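# Seat the lid fully on the box with a suction arm

## Task

Set the lid onto the box so it is completely lowered and seated, and have it stay that way with no help from the robot. Then turn suction off and move the tool away from it.

## Robot and tools

Robot: one FANUC CRX-5iA six-joint arm with a vacuum suction cup as its tool. There is only this one arm, so every move argument is a single row. The cup point is the centre of the cup's 36 mm rim, and the cup faces along the cup point's own +z axis. From about 4 cm behind the rim, the tool body and its camera stick out up to about 9 cm sideways, so leave room for them near the box.

Scene frame: the origin is on the table top straight below the arm's base. +z is up, and +y is to the left when you face along +x. The base may be slightly tilted. Each result has a state line with end_effector_position (metres) and end_effector_quat_wxyz in this frame. At long reach the printed position can be a little wrong. The Joint positions line lists J1 to J6 from the base outward. The result also has suction_measured, part_present, a Flange force estimate, and sometimes a Hand target line, which is the pose the controller is currently driving toward.

A row has 7 numbers in [-1, 1], in this order: dx, dy, dz, rx, ry, rz, suction. The first six are an offset, not an absolute pose. They are measured in the cup point's own axes, from the cup point pose in the most recent result that showed it. Before any result has shown it, and for the second or later call within one reply, they are measured from wherever the robot is when that call starts. 1.0 equals 0.6 m of translation or 180 degrees of rotation. rx, ry and rz together form one rotation vector. All-zero offsets are not a pause: they pull the arm back to the reference pose. The seventh number is suction: above 0.01 turns it on, 0.01 or less turns it off, and it keeps its last setting.

execute_actions takes {"actions": [...], "pictures": bool}, with at most one entry in the list. An empty list sends nothing and just reports the state. {"rows": [[7 numbers], ...], "steps": n} runs up to 15 control steps of 1/30 s each (default 15). Each row is used for one step, and the last row repeats if there are fewer rows than steps. Every row is counted from the same reference pose, not from the row before it. {"steps": n} without rows is a wait of up to 300 steps, counted from the previous result, so your thinking time uses up part of it. If a call is refused, nothing is sent.

move takes target (one 7-number row with the same offset rules) and speed in m/s (0.002 to 0.5, default 0.25). Turning is capped at twice that value in rad/s. It drives the cup point in a straight line toward the target over 0.5 to 10 s and stops after 10 s even if it has not arrived. Suction is applied when the move starts. The path does not avoid obstacles, and the real tool lags, can drift off the path, and can overshoot the speed, mostly when the arm is nearly straight. The move: line reports how it ended: done, off_target, moving, held or fault. It may also report limits: paced means the pose sent was clipped; held means some steps were blocked, and the arm can then speed up sharply. The distance to the target is also given.

wait takes seconds (0 to 10) and sends nothing new. zoom_image takes camera (cam_head_left, cam_head_right, cam_high, cam_low, cam_wrist, each 504x504) and region [x0, y0, x1, y1] in pixels from the top-left corner, no larger than 504 by 504. This cannot be undone.

Motion limits: on each step, the commanded pose is cut back to within 70 mm and 16 degrees of the measured pose. If position and orientation cannot both be met, position wins. After an action ends, the arm only finishes that last clipped pose, so compare the result pose with your goal and send the rest in a new call. A "pose unreachable" line or HELD steps mean the clearance check changed or blocked the command. The mounting block under the base counts as part of the arm for this check.

Suction: turn it on and press the whole rim flat onto a smooth face of the lid, away from edges, holes and seams. A sealed cup reads 0.83 or more on an airtight surface, and a reading near 0 means no seal. part_present becomes 1 at 0.50 and returns to 0 below 0.45. Under vacuum the cup shrinks, so a held part sits up to about 12 mm nearer the tool than the cup point suggests. To release, lower the lid until it rests on the box, turn suction off, then lift more than 15 mm. If the cup seals onto the table, turn suction off to free it.

Hazards: the arm is stiff. Pushing even slightly past a firm contact, or touching it at speed, can trigger a fault. A fault happens at 150 N of outside force or when joint torque reaches its limit (144 N m for J1 to J3, 36 N m for J4 to J6). The arm then stops for 10 s, yields to the contact, and the rest of the call is dropped. Approach contacts slowly and aim only just past them. Holding a load heats the motors; a MOTOR HOT warning comes before an over-temperature brake stop. Loose objects may get a brief push from outside. Do not drop, slam or shove anything, and never let anything end up off the table.

Each tool is called after "Emit:" by a JSON object that holds its "method" and its "body".

## Session

Emit:
{"method": "execute_actions", "body": {"actions": []}}

Scene clock: 0.00 s of 5000.00 s.
end_effector_position=(+0.5020, +0.0229, +0.3950) suction_measured=0.01 part_present=0 end_effector_quat_wxyz=(+0.000, -0.020, +1.000, -0.003)
Joint positions: [ 0.263  0.128  0.195  0.003 -1.632 -0.266]
Joint velocities: [-0.    -0.     0.001  0.     0.     0.   ]
Flange force (N, the push that the arm receives, along the end effector's own x y z axes): no reading
Hand target: +0.502, +0.023, +0.395; +0.000, -0.020, +1.000, -0.003

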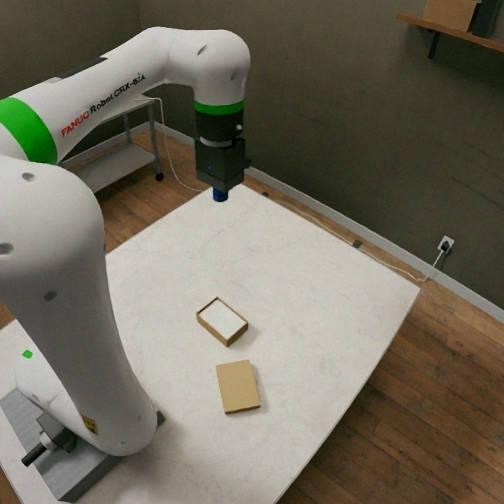

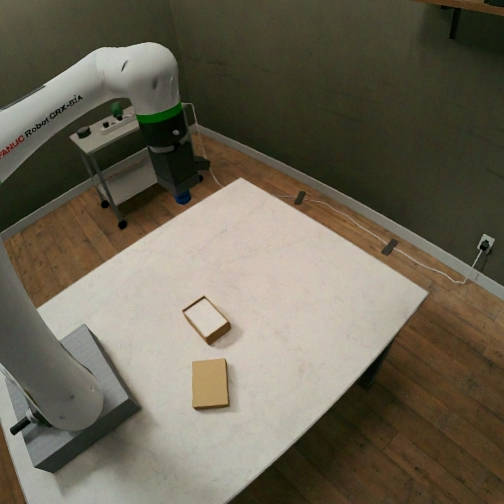

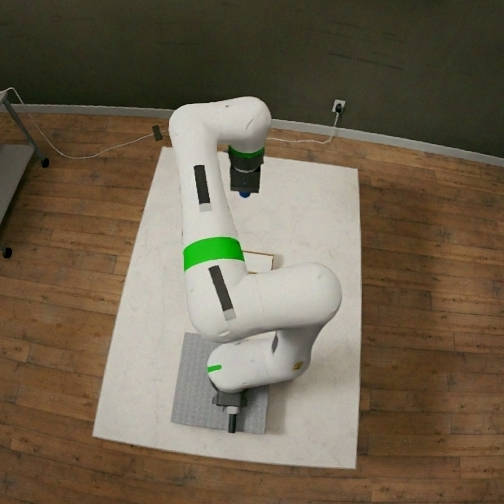

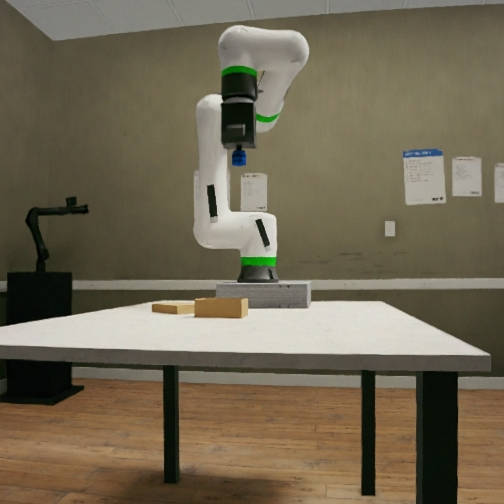

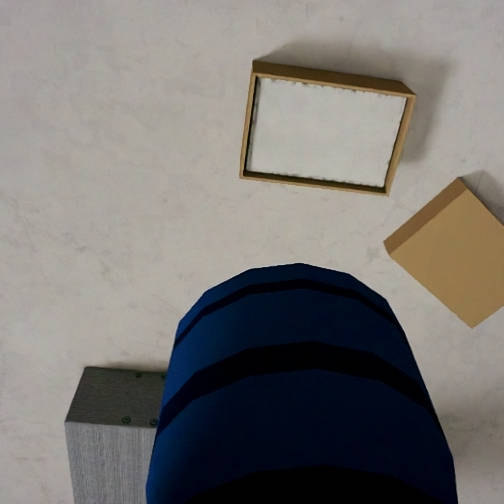

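Emit:
{"method": "move", "body": {"target": [-0.02,-0.065,0.29,0,0,0,0], "speed": 0.4}}

Emit:
{"method": "move", "body": {"target": [0.21,-0.255,0.03,0,0,0,0], "speed": 0.4}}

Scene clock: 23.00 s of 5000.00 s.
end_effector_position=(+0.5157, -0.0163, +0.2211) suction_measured=0.01 part_present=0 end_effector_quat_wxyz=(+0.000, -0.021, +1.000, -0.004)
Joint positions: [ 0.18   0.22  -0.109  0.003 -1.236 -0.183]
Joint velocities: [-0.     0.001 -0.001 -0.     0.001 -0.001]
Flange force (N, the push that the arm receives, along the end effector's own x y z axes): [1.5 -1.3 -1.0]
Hand target: +0.516, -0.016, +0.221; +0.000, -0.021, +1.000, -0.004
Off the commanded pose: 0.001 m, 0 deg.
After step 90, 19.03 s passed at rest.
move: done

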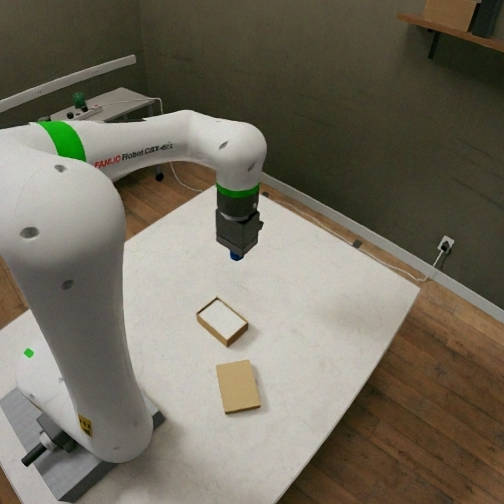

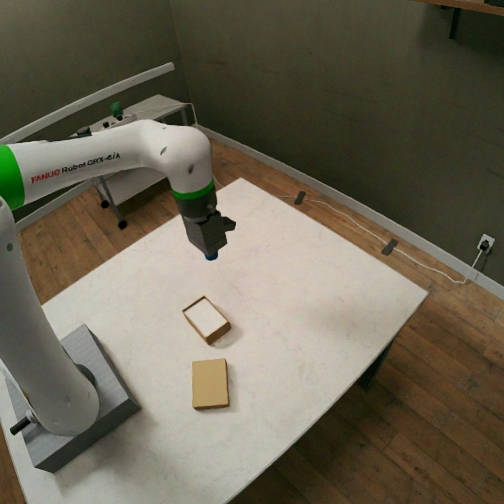

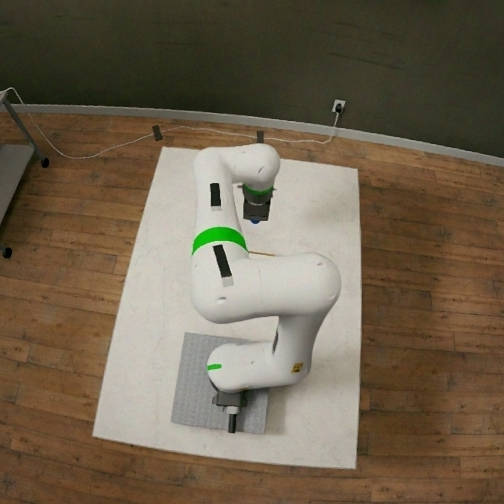

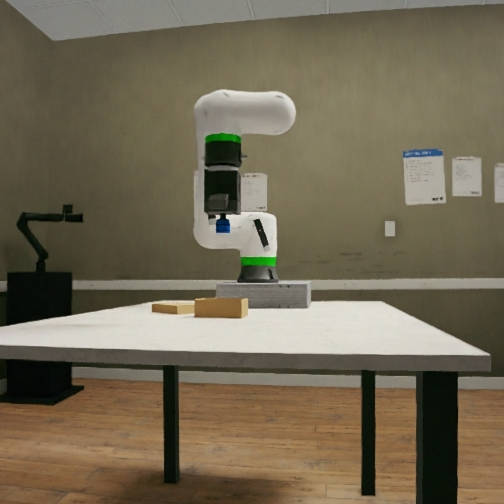

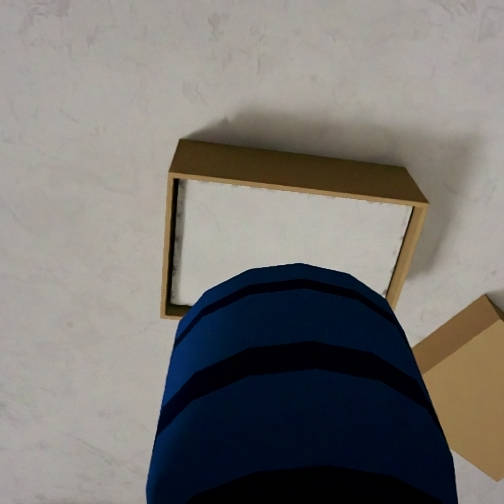

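Scene clock: 24.00 s of 5000.00 s.
end_effector_position=(+0.3963, -0.1752, +0.2045) suction_measured=0.01 part_present=0 end_effector_quat_wxyz=(-0.000, -0.021, +1.000, -0.005)
Joint positions: [-0.155  0.035 -0.363  0.003 -1.167  0.152]
Joint velocities: [-0.001  0.    -0.001 -0.001 -0.002  0.   ]
Flange force (N, the push that the arm receives, along the end effector's own x y z axes): [-1.4 -5.6 -1.0]
Hand target: +0.396, -0.175, +0.204; -0.000, -0.021, +1.000, -0.005
Off the commanded pose: 0.001 m, 0 deg.
move: done

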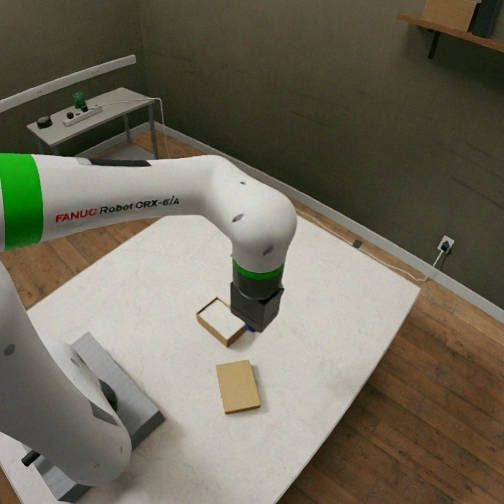

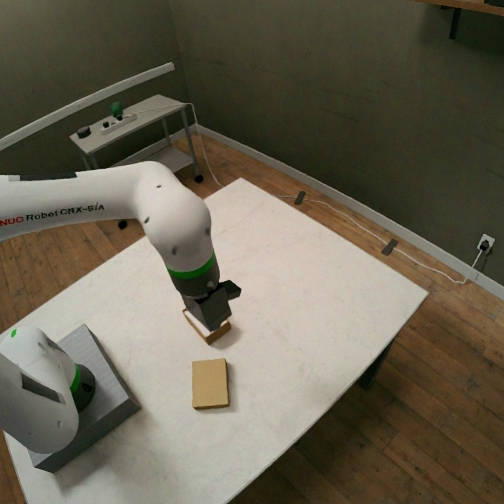

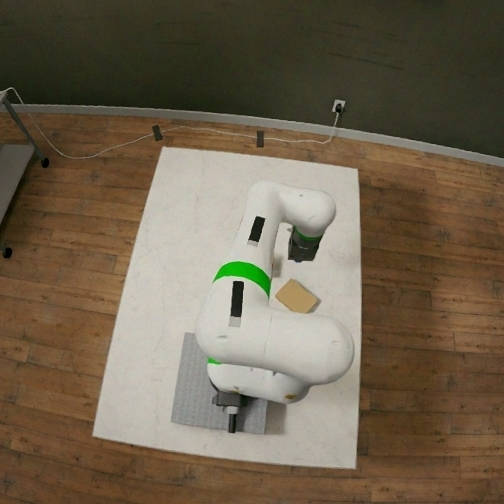

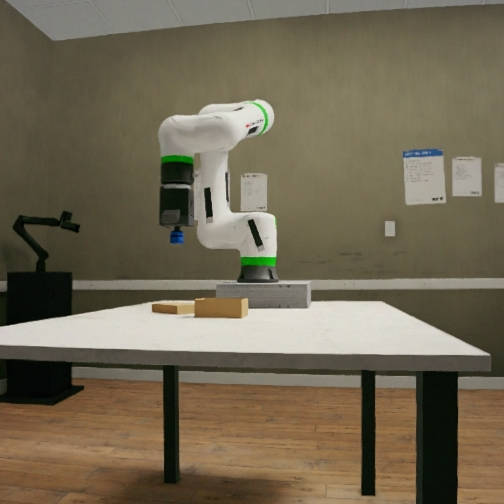

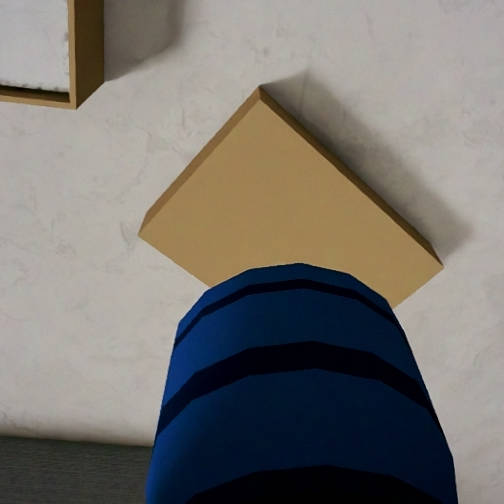

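Emit:
{"method": "move", "body": {"target": [0.118,-0.029,0.26,0,0,0,0], "speed": 0.4}}

Emit:
{"method": "move", "body": {"target": [0,0,0.048,0,0,0,1], "speed": 0.03}}

Emit:
{"method": "move", "body": {"target": [0,0,-0.13,0,0,0,1]}}

Emit:
{"method": "move", "body": {"target": [-0.202,0.2605,0,0,0,-0.192,1]}}

Emit:
{"method": "zoom_image", "body": {"camera": "cam_low", "region": [180,260,260,325]}}

Emit:
{"method": "zoom_image", "body": {"camera": "cam_head_left", "region": [180,270,270,360]}}

Scene clock: 61.33 s of 5000.00 s.
end_effector_position=(+0.3264, -0.1967, +0.0485) suction_measured=0.01 part_present=0 end_effector_quat_wxyz=(-0.000, -0.021, +1.000, -0.004)
Joint positions: [-0.236  0.163 -0.669  0.003 -0.733  0.232]
Joint velocities: [0.    0.002 0.    0.    0.001 0.   ]
Flange force (N, the push that the arm receives, along the end effector's own x y z axes): [2.5 -2.6 0.9]
Hand target: +0.326, -0.197, +0.048; -0.000, -0.021, +1.000, -0.004
Off the commanded pose: 0.000 m, 0 deg.
After step 90, 33.37 s passed at rest.
move: done

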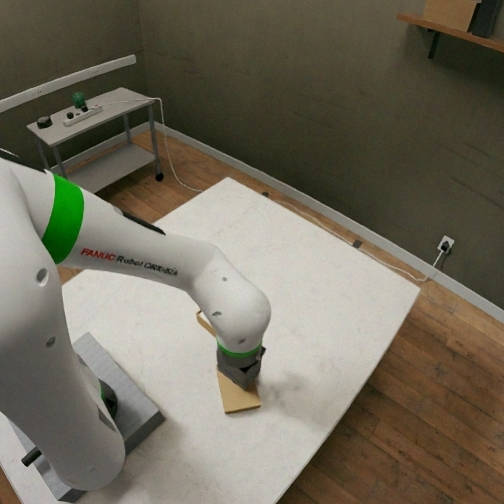

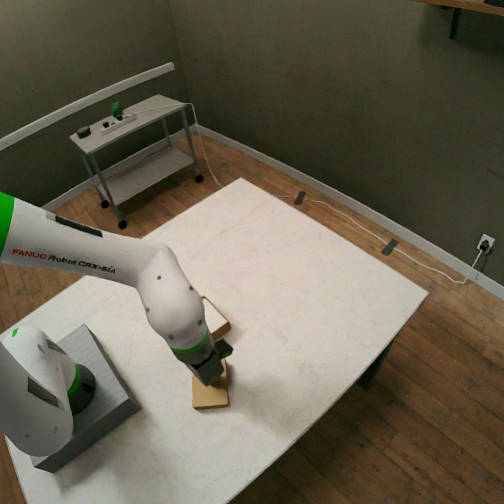

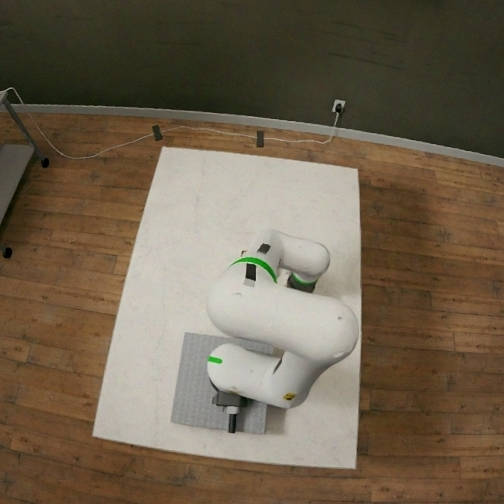

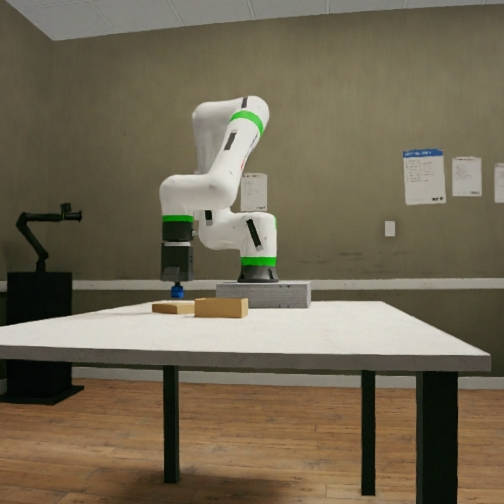

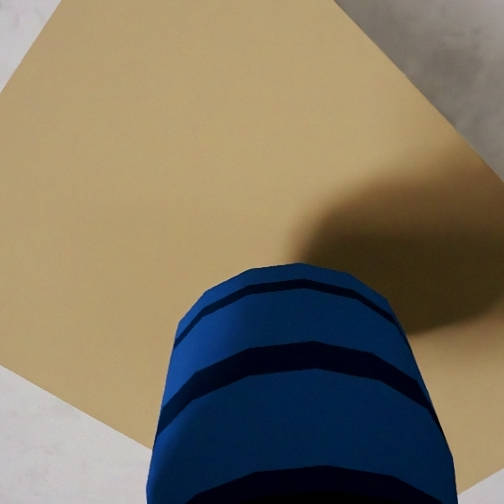

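Scene clock: 62.57 s of 5000.00 s.
end_effector_position=(+0.3264, -0.1969, +0.0196) suction_measured=0.98 part_present=1 end_effector_quat_wxyz=(-0.000, -0.021, +1.000, -0.004)
Joint positions: [-0.236  0.232 -0.684  0.003 -0.648  0.232]
Joint velocities: [-0.     0.001  0.     0.     0.    -0.001]
Flange force (N, the push that the arm receives, along the end effector's own x y z axes): [2.5 -1.5 -2.1]
Hand target: +0.326, -0.197, +0.020; -0.000, -0.021, +1.000, -0.004
Off the commanded pose: 0.000 m, 0 deg.
move: done

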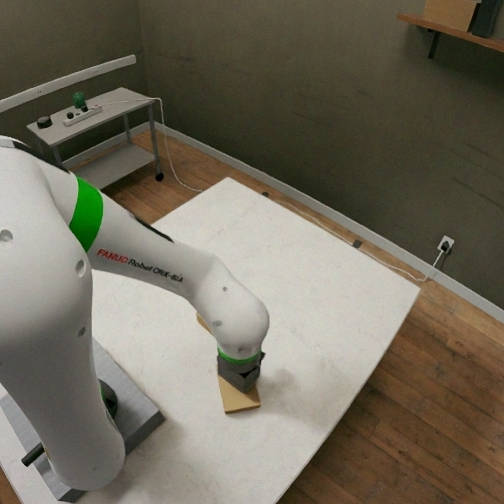

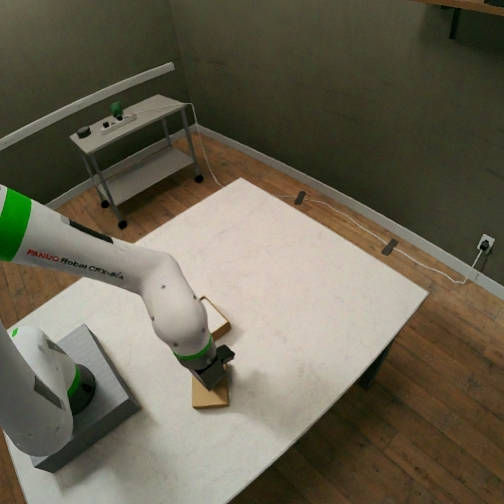

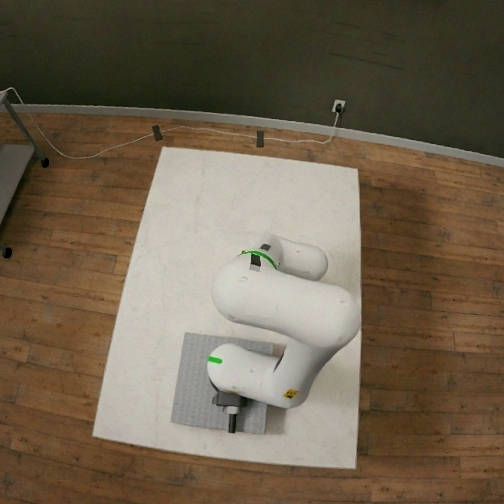

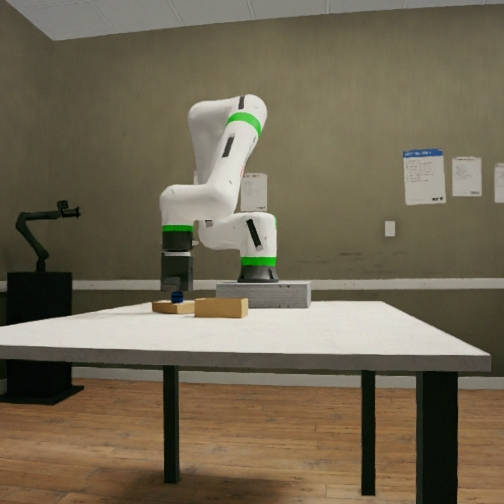

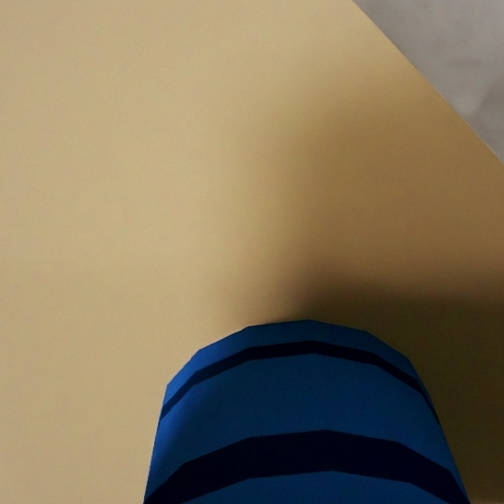

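Scene clock: 63.37 s of 5000.00 s.
end_effector_position=(+0.3263, -0.1965, +0.0978) suction_measured=0.98 part_present=1 end_effector_quat_wxyz=(-0.000, -0.021, +1.000, -0.005)
Joint positions: [-0.236  0.058 -0.631  0.003 -0.876  0.233]
Joint velocities: [ 0.001 -0.002  0.001 -0.    -0.001  0.   ]
Flange force (N, the push that the arm receives, along the end effector's own x y z axes): [3.6 3.4 -4.0]
Hand target: +0.326, -0.196, +0.098; -0.000, -0.021, +1.000, -0.005
Off the commanded pose: 0.000 m, 0 deg.
move: done

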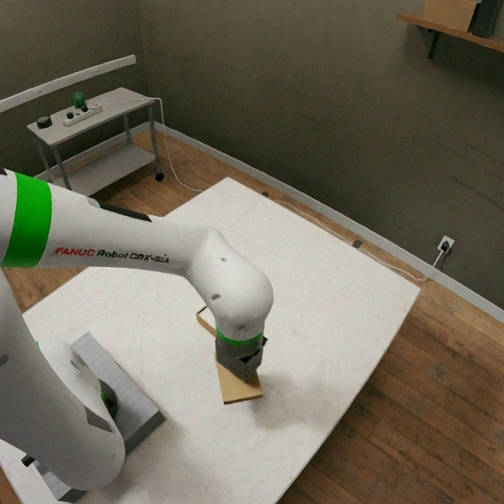

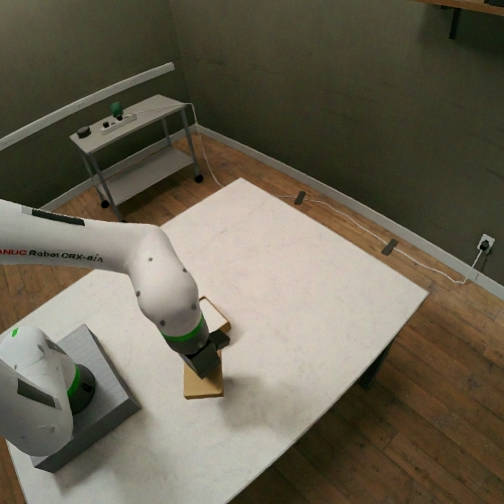

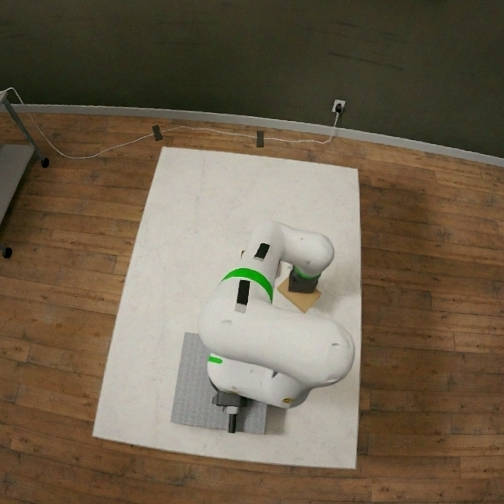

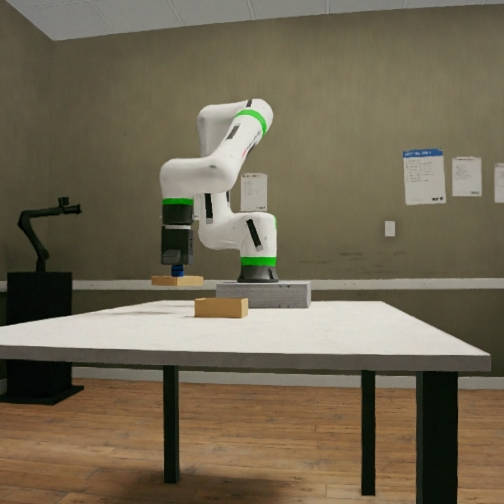

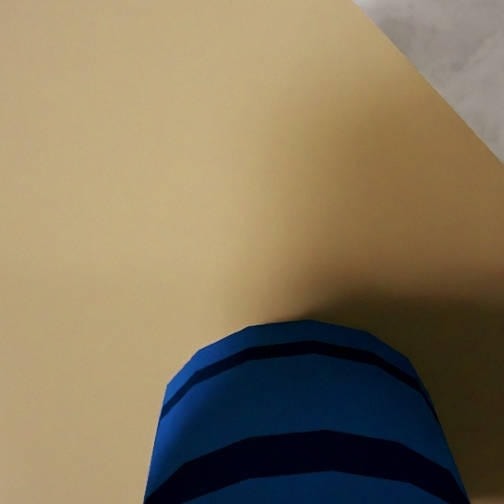

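Scene clock: 64.97 s of 5000.00 s.
end_effector_position=(+0.4408, -0.0341, +0.0964) suction_measured=0.98 part_present=1 end_effector_quat_wxyz=(-0.001, -0.317, +0.948, -0.003)
Joint positions: [ 0.179  0.201 -0.464  0.003 -0.899  0.421]
Joint velocities: [ 0.001  0.001  0.    -0.001 -0.001  0.001]
Flange force (N, the push that the arm receives, along the end effector's own x y z axes): [1.2 0.2 -0.7]
Hand target: +0.441, -0.034, +0.096; -0.001, -0.317, +0.948, -0.003
Off the commanded pose: 0.001 m, 0 deg.
move: done

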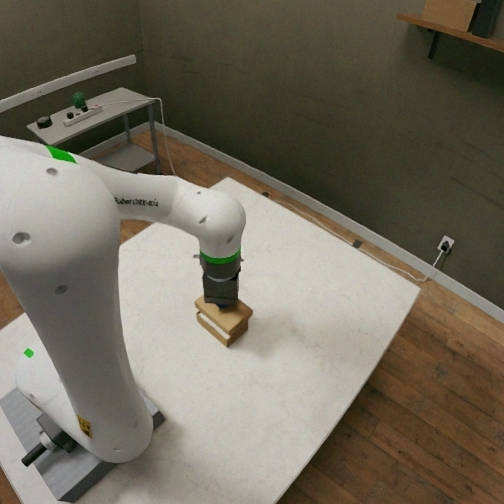

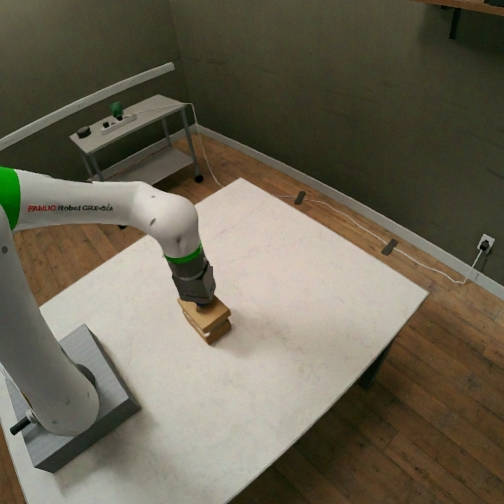

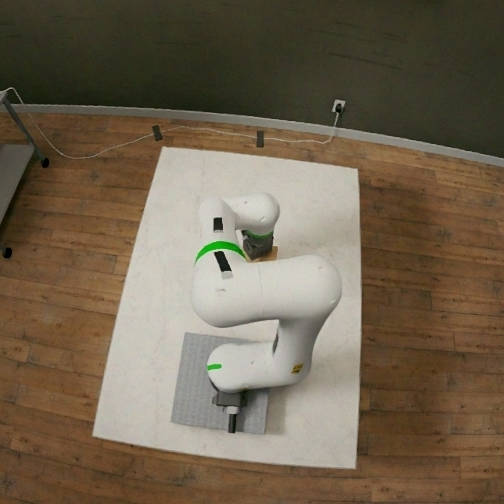

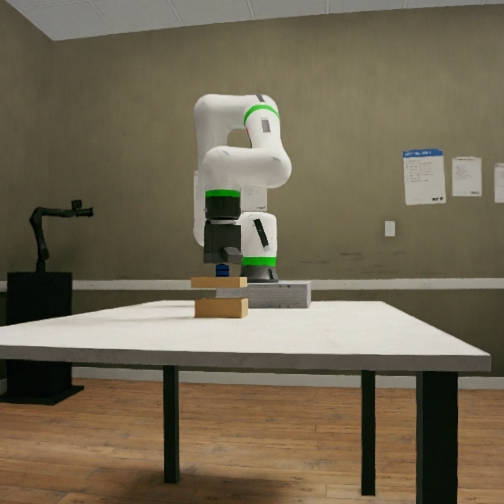

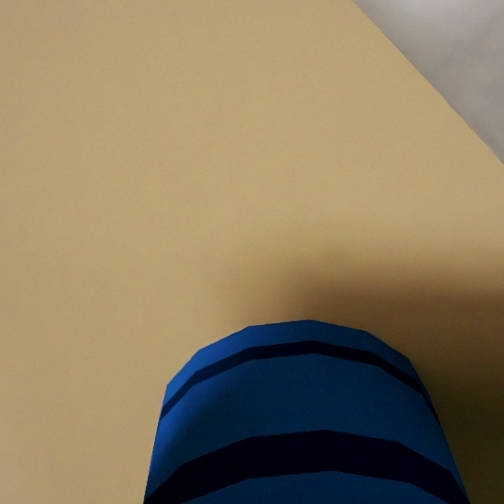

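Region (180, 260, 260, 325) of cam_low's 504x504 image, scaled by 6.300, with more detail than that image has; it fills the top 410 rows of this view, and the rest is white.

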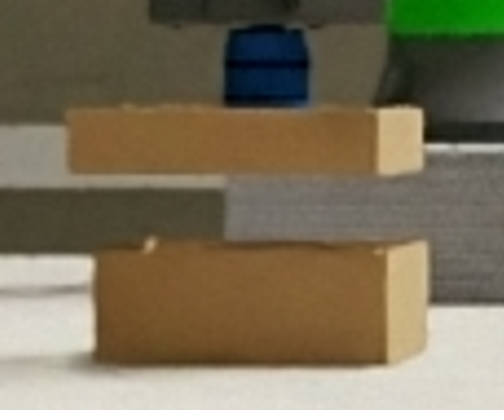

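Region (180, 270, 270, 360) of cam_head_left's 504x504 image, scaled by 5.600, with more detail than that image has.

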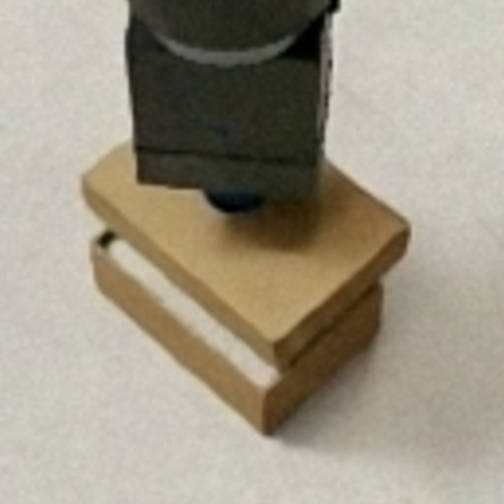

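Emit:
{"method": "move", "body": {"target": [-0.007,0.0093,0.035,0,0,0,1], "speed": 0.05}}

Emit:
{"method": "zoom_image", "body": {"camera": "cam_low", "region": [180,260,260,325]}}

Emit:
{"method": "zoom_image", "body": {"camera": "cam_head_left", "region": [180,270,270,360]}}

Emit:
{"method": "zoom_image", "body": {"camera": "cam_head_right", "region": [160,270,250,360]}}

Scene clock: 79.20 s of 5000.00 s.
end_effector_position=(+0.4408, -0.0271, +0.0753) suction_measured=0.98 part_present=1 end_effector_quat_wxyz=(-0.001, -0.317, +0.948, -0.003)
Joint positions: [ 0.195  0.237 -0.482  0.003 -0.845  0.405]
Joint velocities: [ 0.     0.     0.     0.    -0.001  0.001]
Flange force (N, the push that the arm receives, along the end effector's own x y z axes): [1.9 -0.2 -0.6]
Hand target: +0.441, -0.027, +0.075; -0.001, -0.317, +0.948, -0.003
Off the commanded pose: 0.000 m, 0 deg.
After step 90, 10.50 s passed at rest.
move: done

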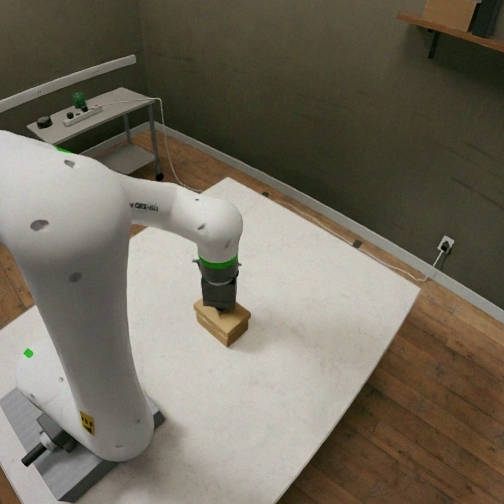

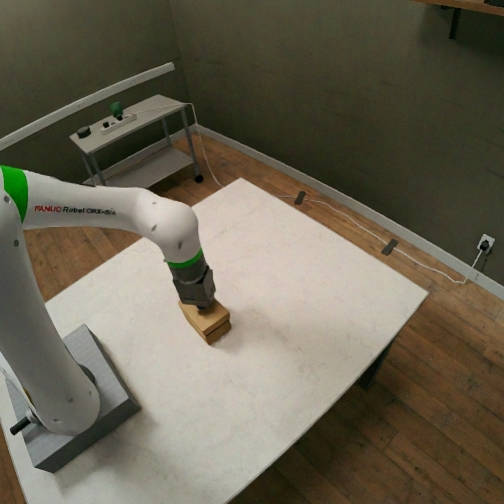

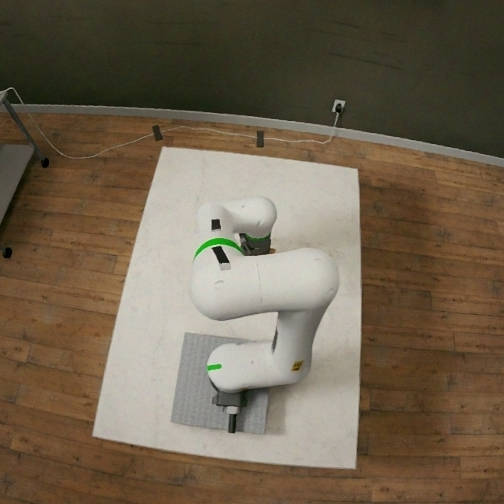

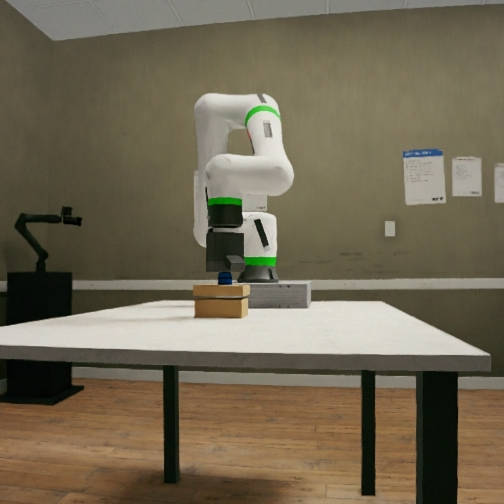

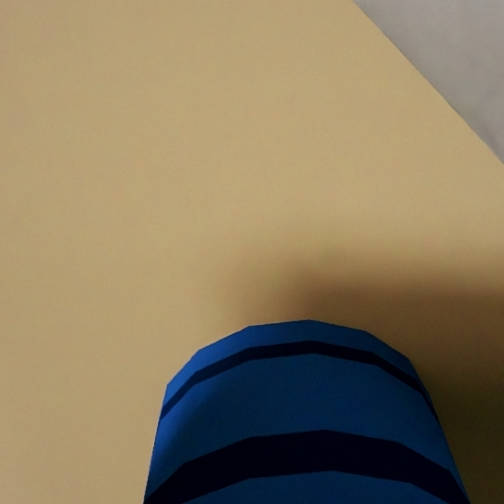

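Region (180, 260, 260, 325) of cam_low's 504x504 image, scaled by 6.300, with more detail than that image has; it fills the top 410 rows of this view, and the rest is white.

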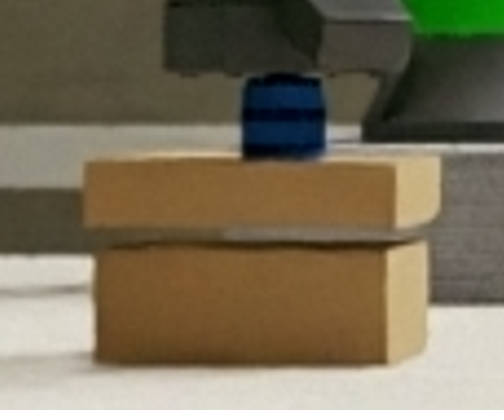

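Region (180, 270, 270, 360) of cam_head_left's 504x504 image, scaled by 5.600, with more detail than that image has.

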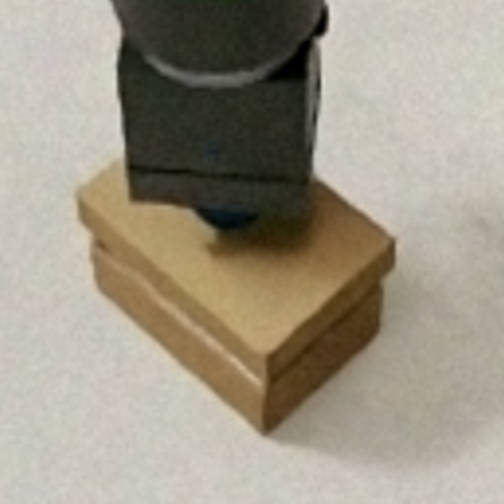

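Region (160, 270, 250, 360) of cam_head_right's 504x504 image, scaled by 5.600, with more detail than that image has.

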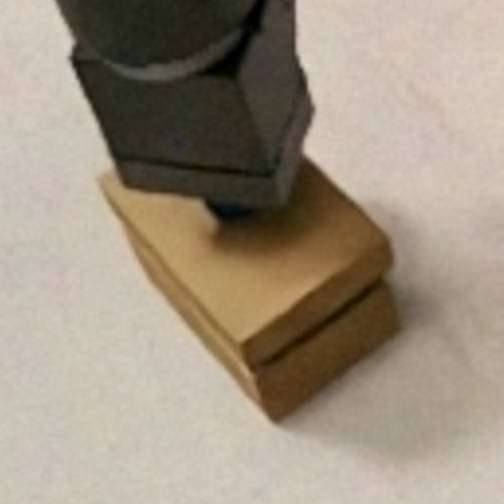

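Emit:
{"method": "move", "body": {"target": [0,0,0.022,0,0,0,1], "speed": 0.015}}

Emit:
{"method": "zoom_image", "body": {"camera": "cam_low", "region": [180,260,260,325]}}

Emit:
{"method": "zoom_image", "body": {"camera": "cam_head_left", "region": [180,270,270,360]}}

Scene clock: 92.33 s of 5000.00 s.
end_effector_position=(+0.4410, -0.0271, +0.0622) suction_measured=0.98 part_present=1 end_effector_quat_wxyz=(-0.001, -0.317, +0.948, -0.003)
Joint positions: [ 0.195  0.262 -0.491  0.003 -0.812  0.405]
Joint velocities: [ 0.001  0.002 -0.002  0.    -0.     0.   ]
Flange force (N, the push that the arm receives, along the end effector's own x y z axes): [-14.6 12.4 -74.7]
Hand target: +0.441, -0.027, +0.062; -0.001, -0.317, +0.948, -0.003
Off the commanded pose: 0.000 m, 0 deg.
After step 90, 9.03 s passed at rest.
move: done

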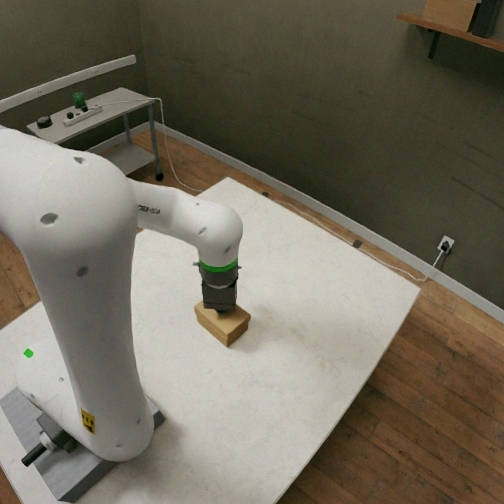

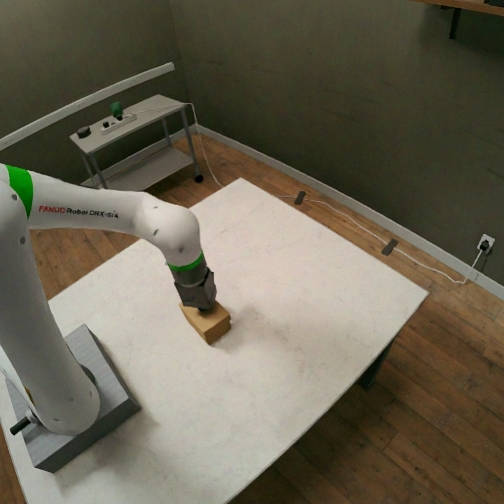

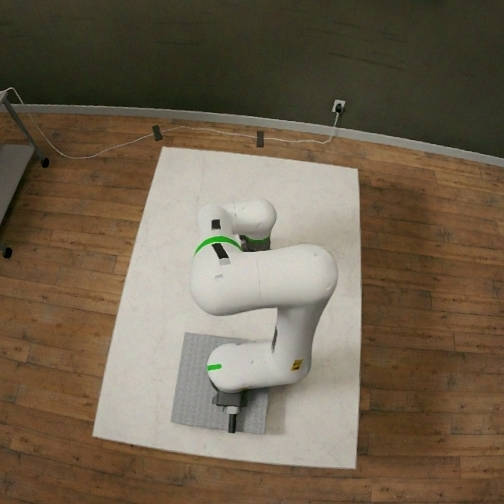

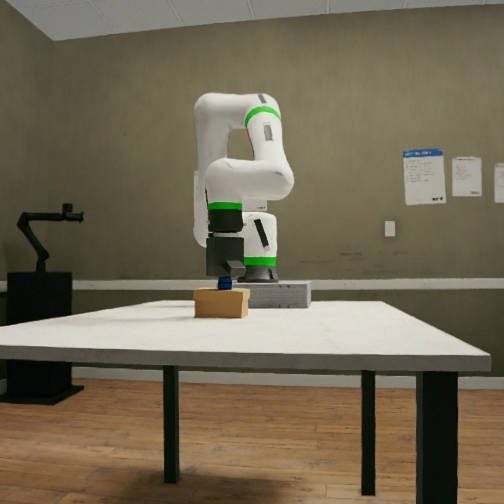

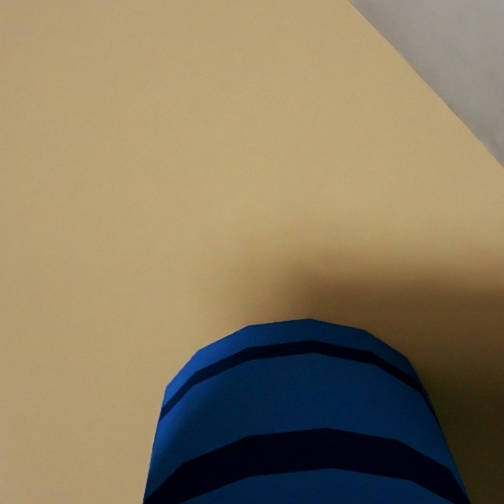

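Region (180, 260, 260, 325) of cam_low's 504x504 image, scaled by 6.300, with more detail than that image has; it fills the top 410 rows of this view, and the rest is white.

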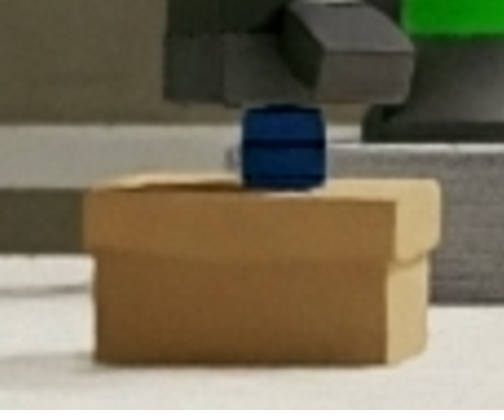

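Region (180, 270, 270, 360) of cam_head_left's 504x504 image, scaled by 5.600, with more detail than that image has.

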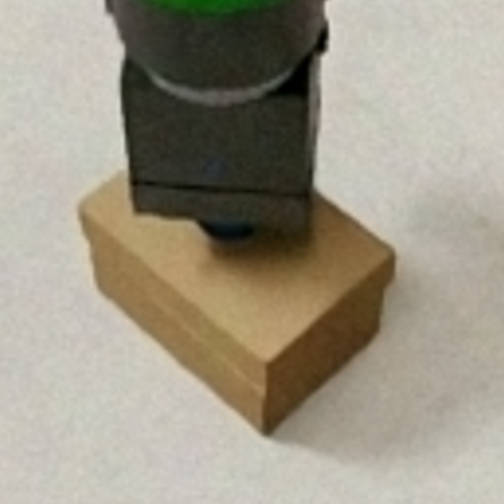

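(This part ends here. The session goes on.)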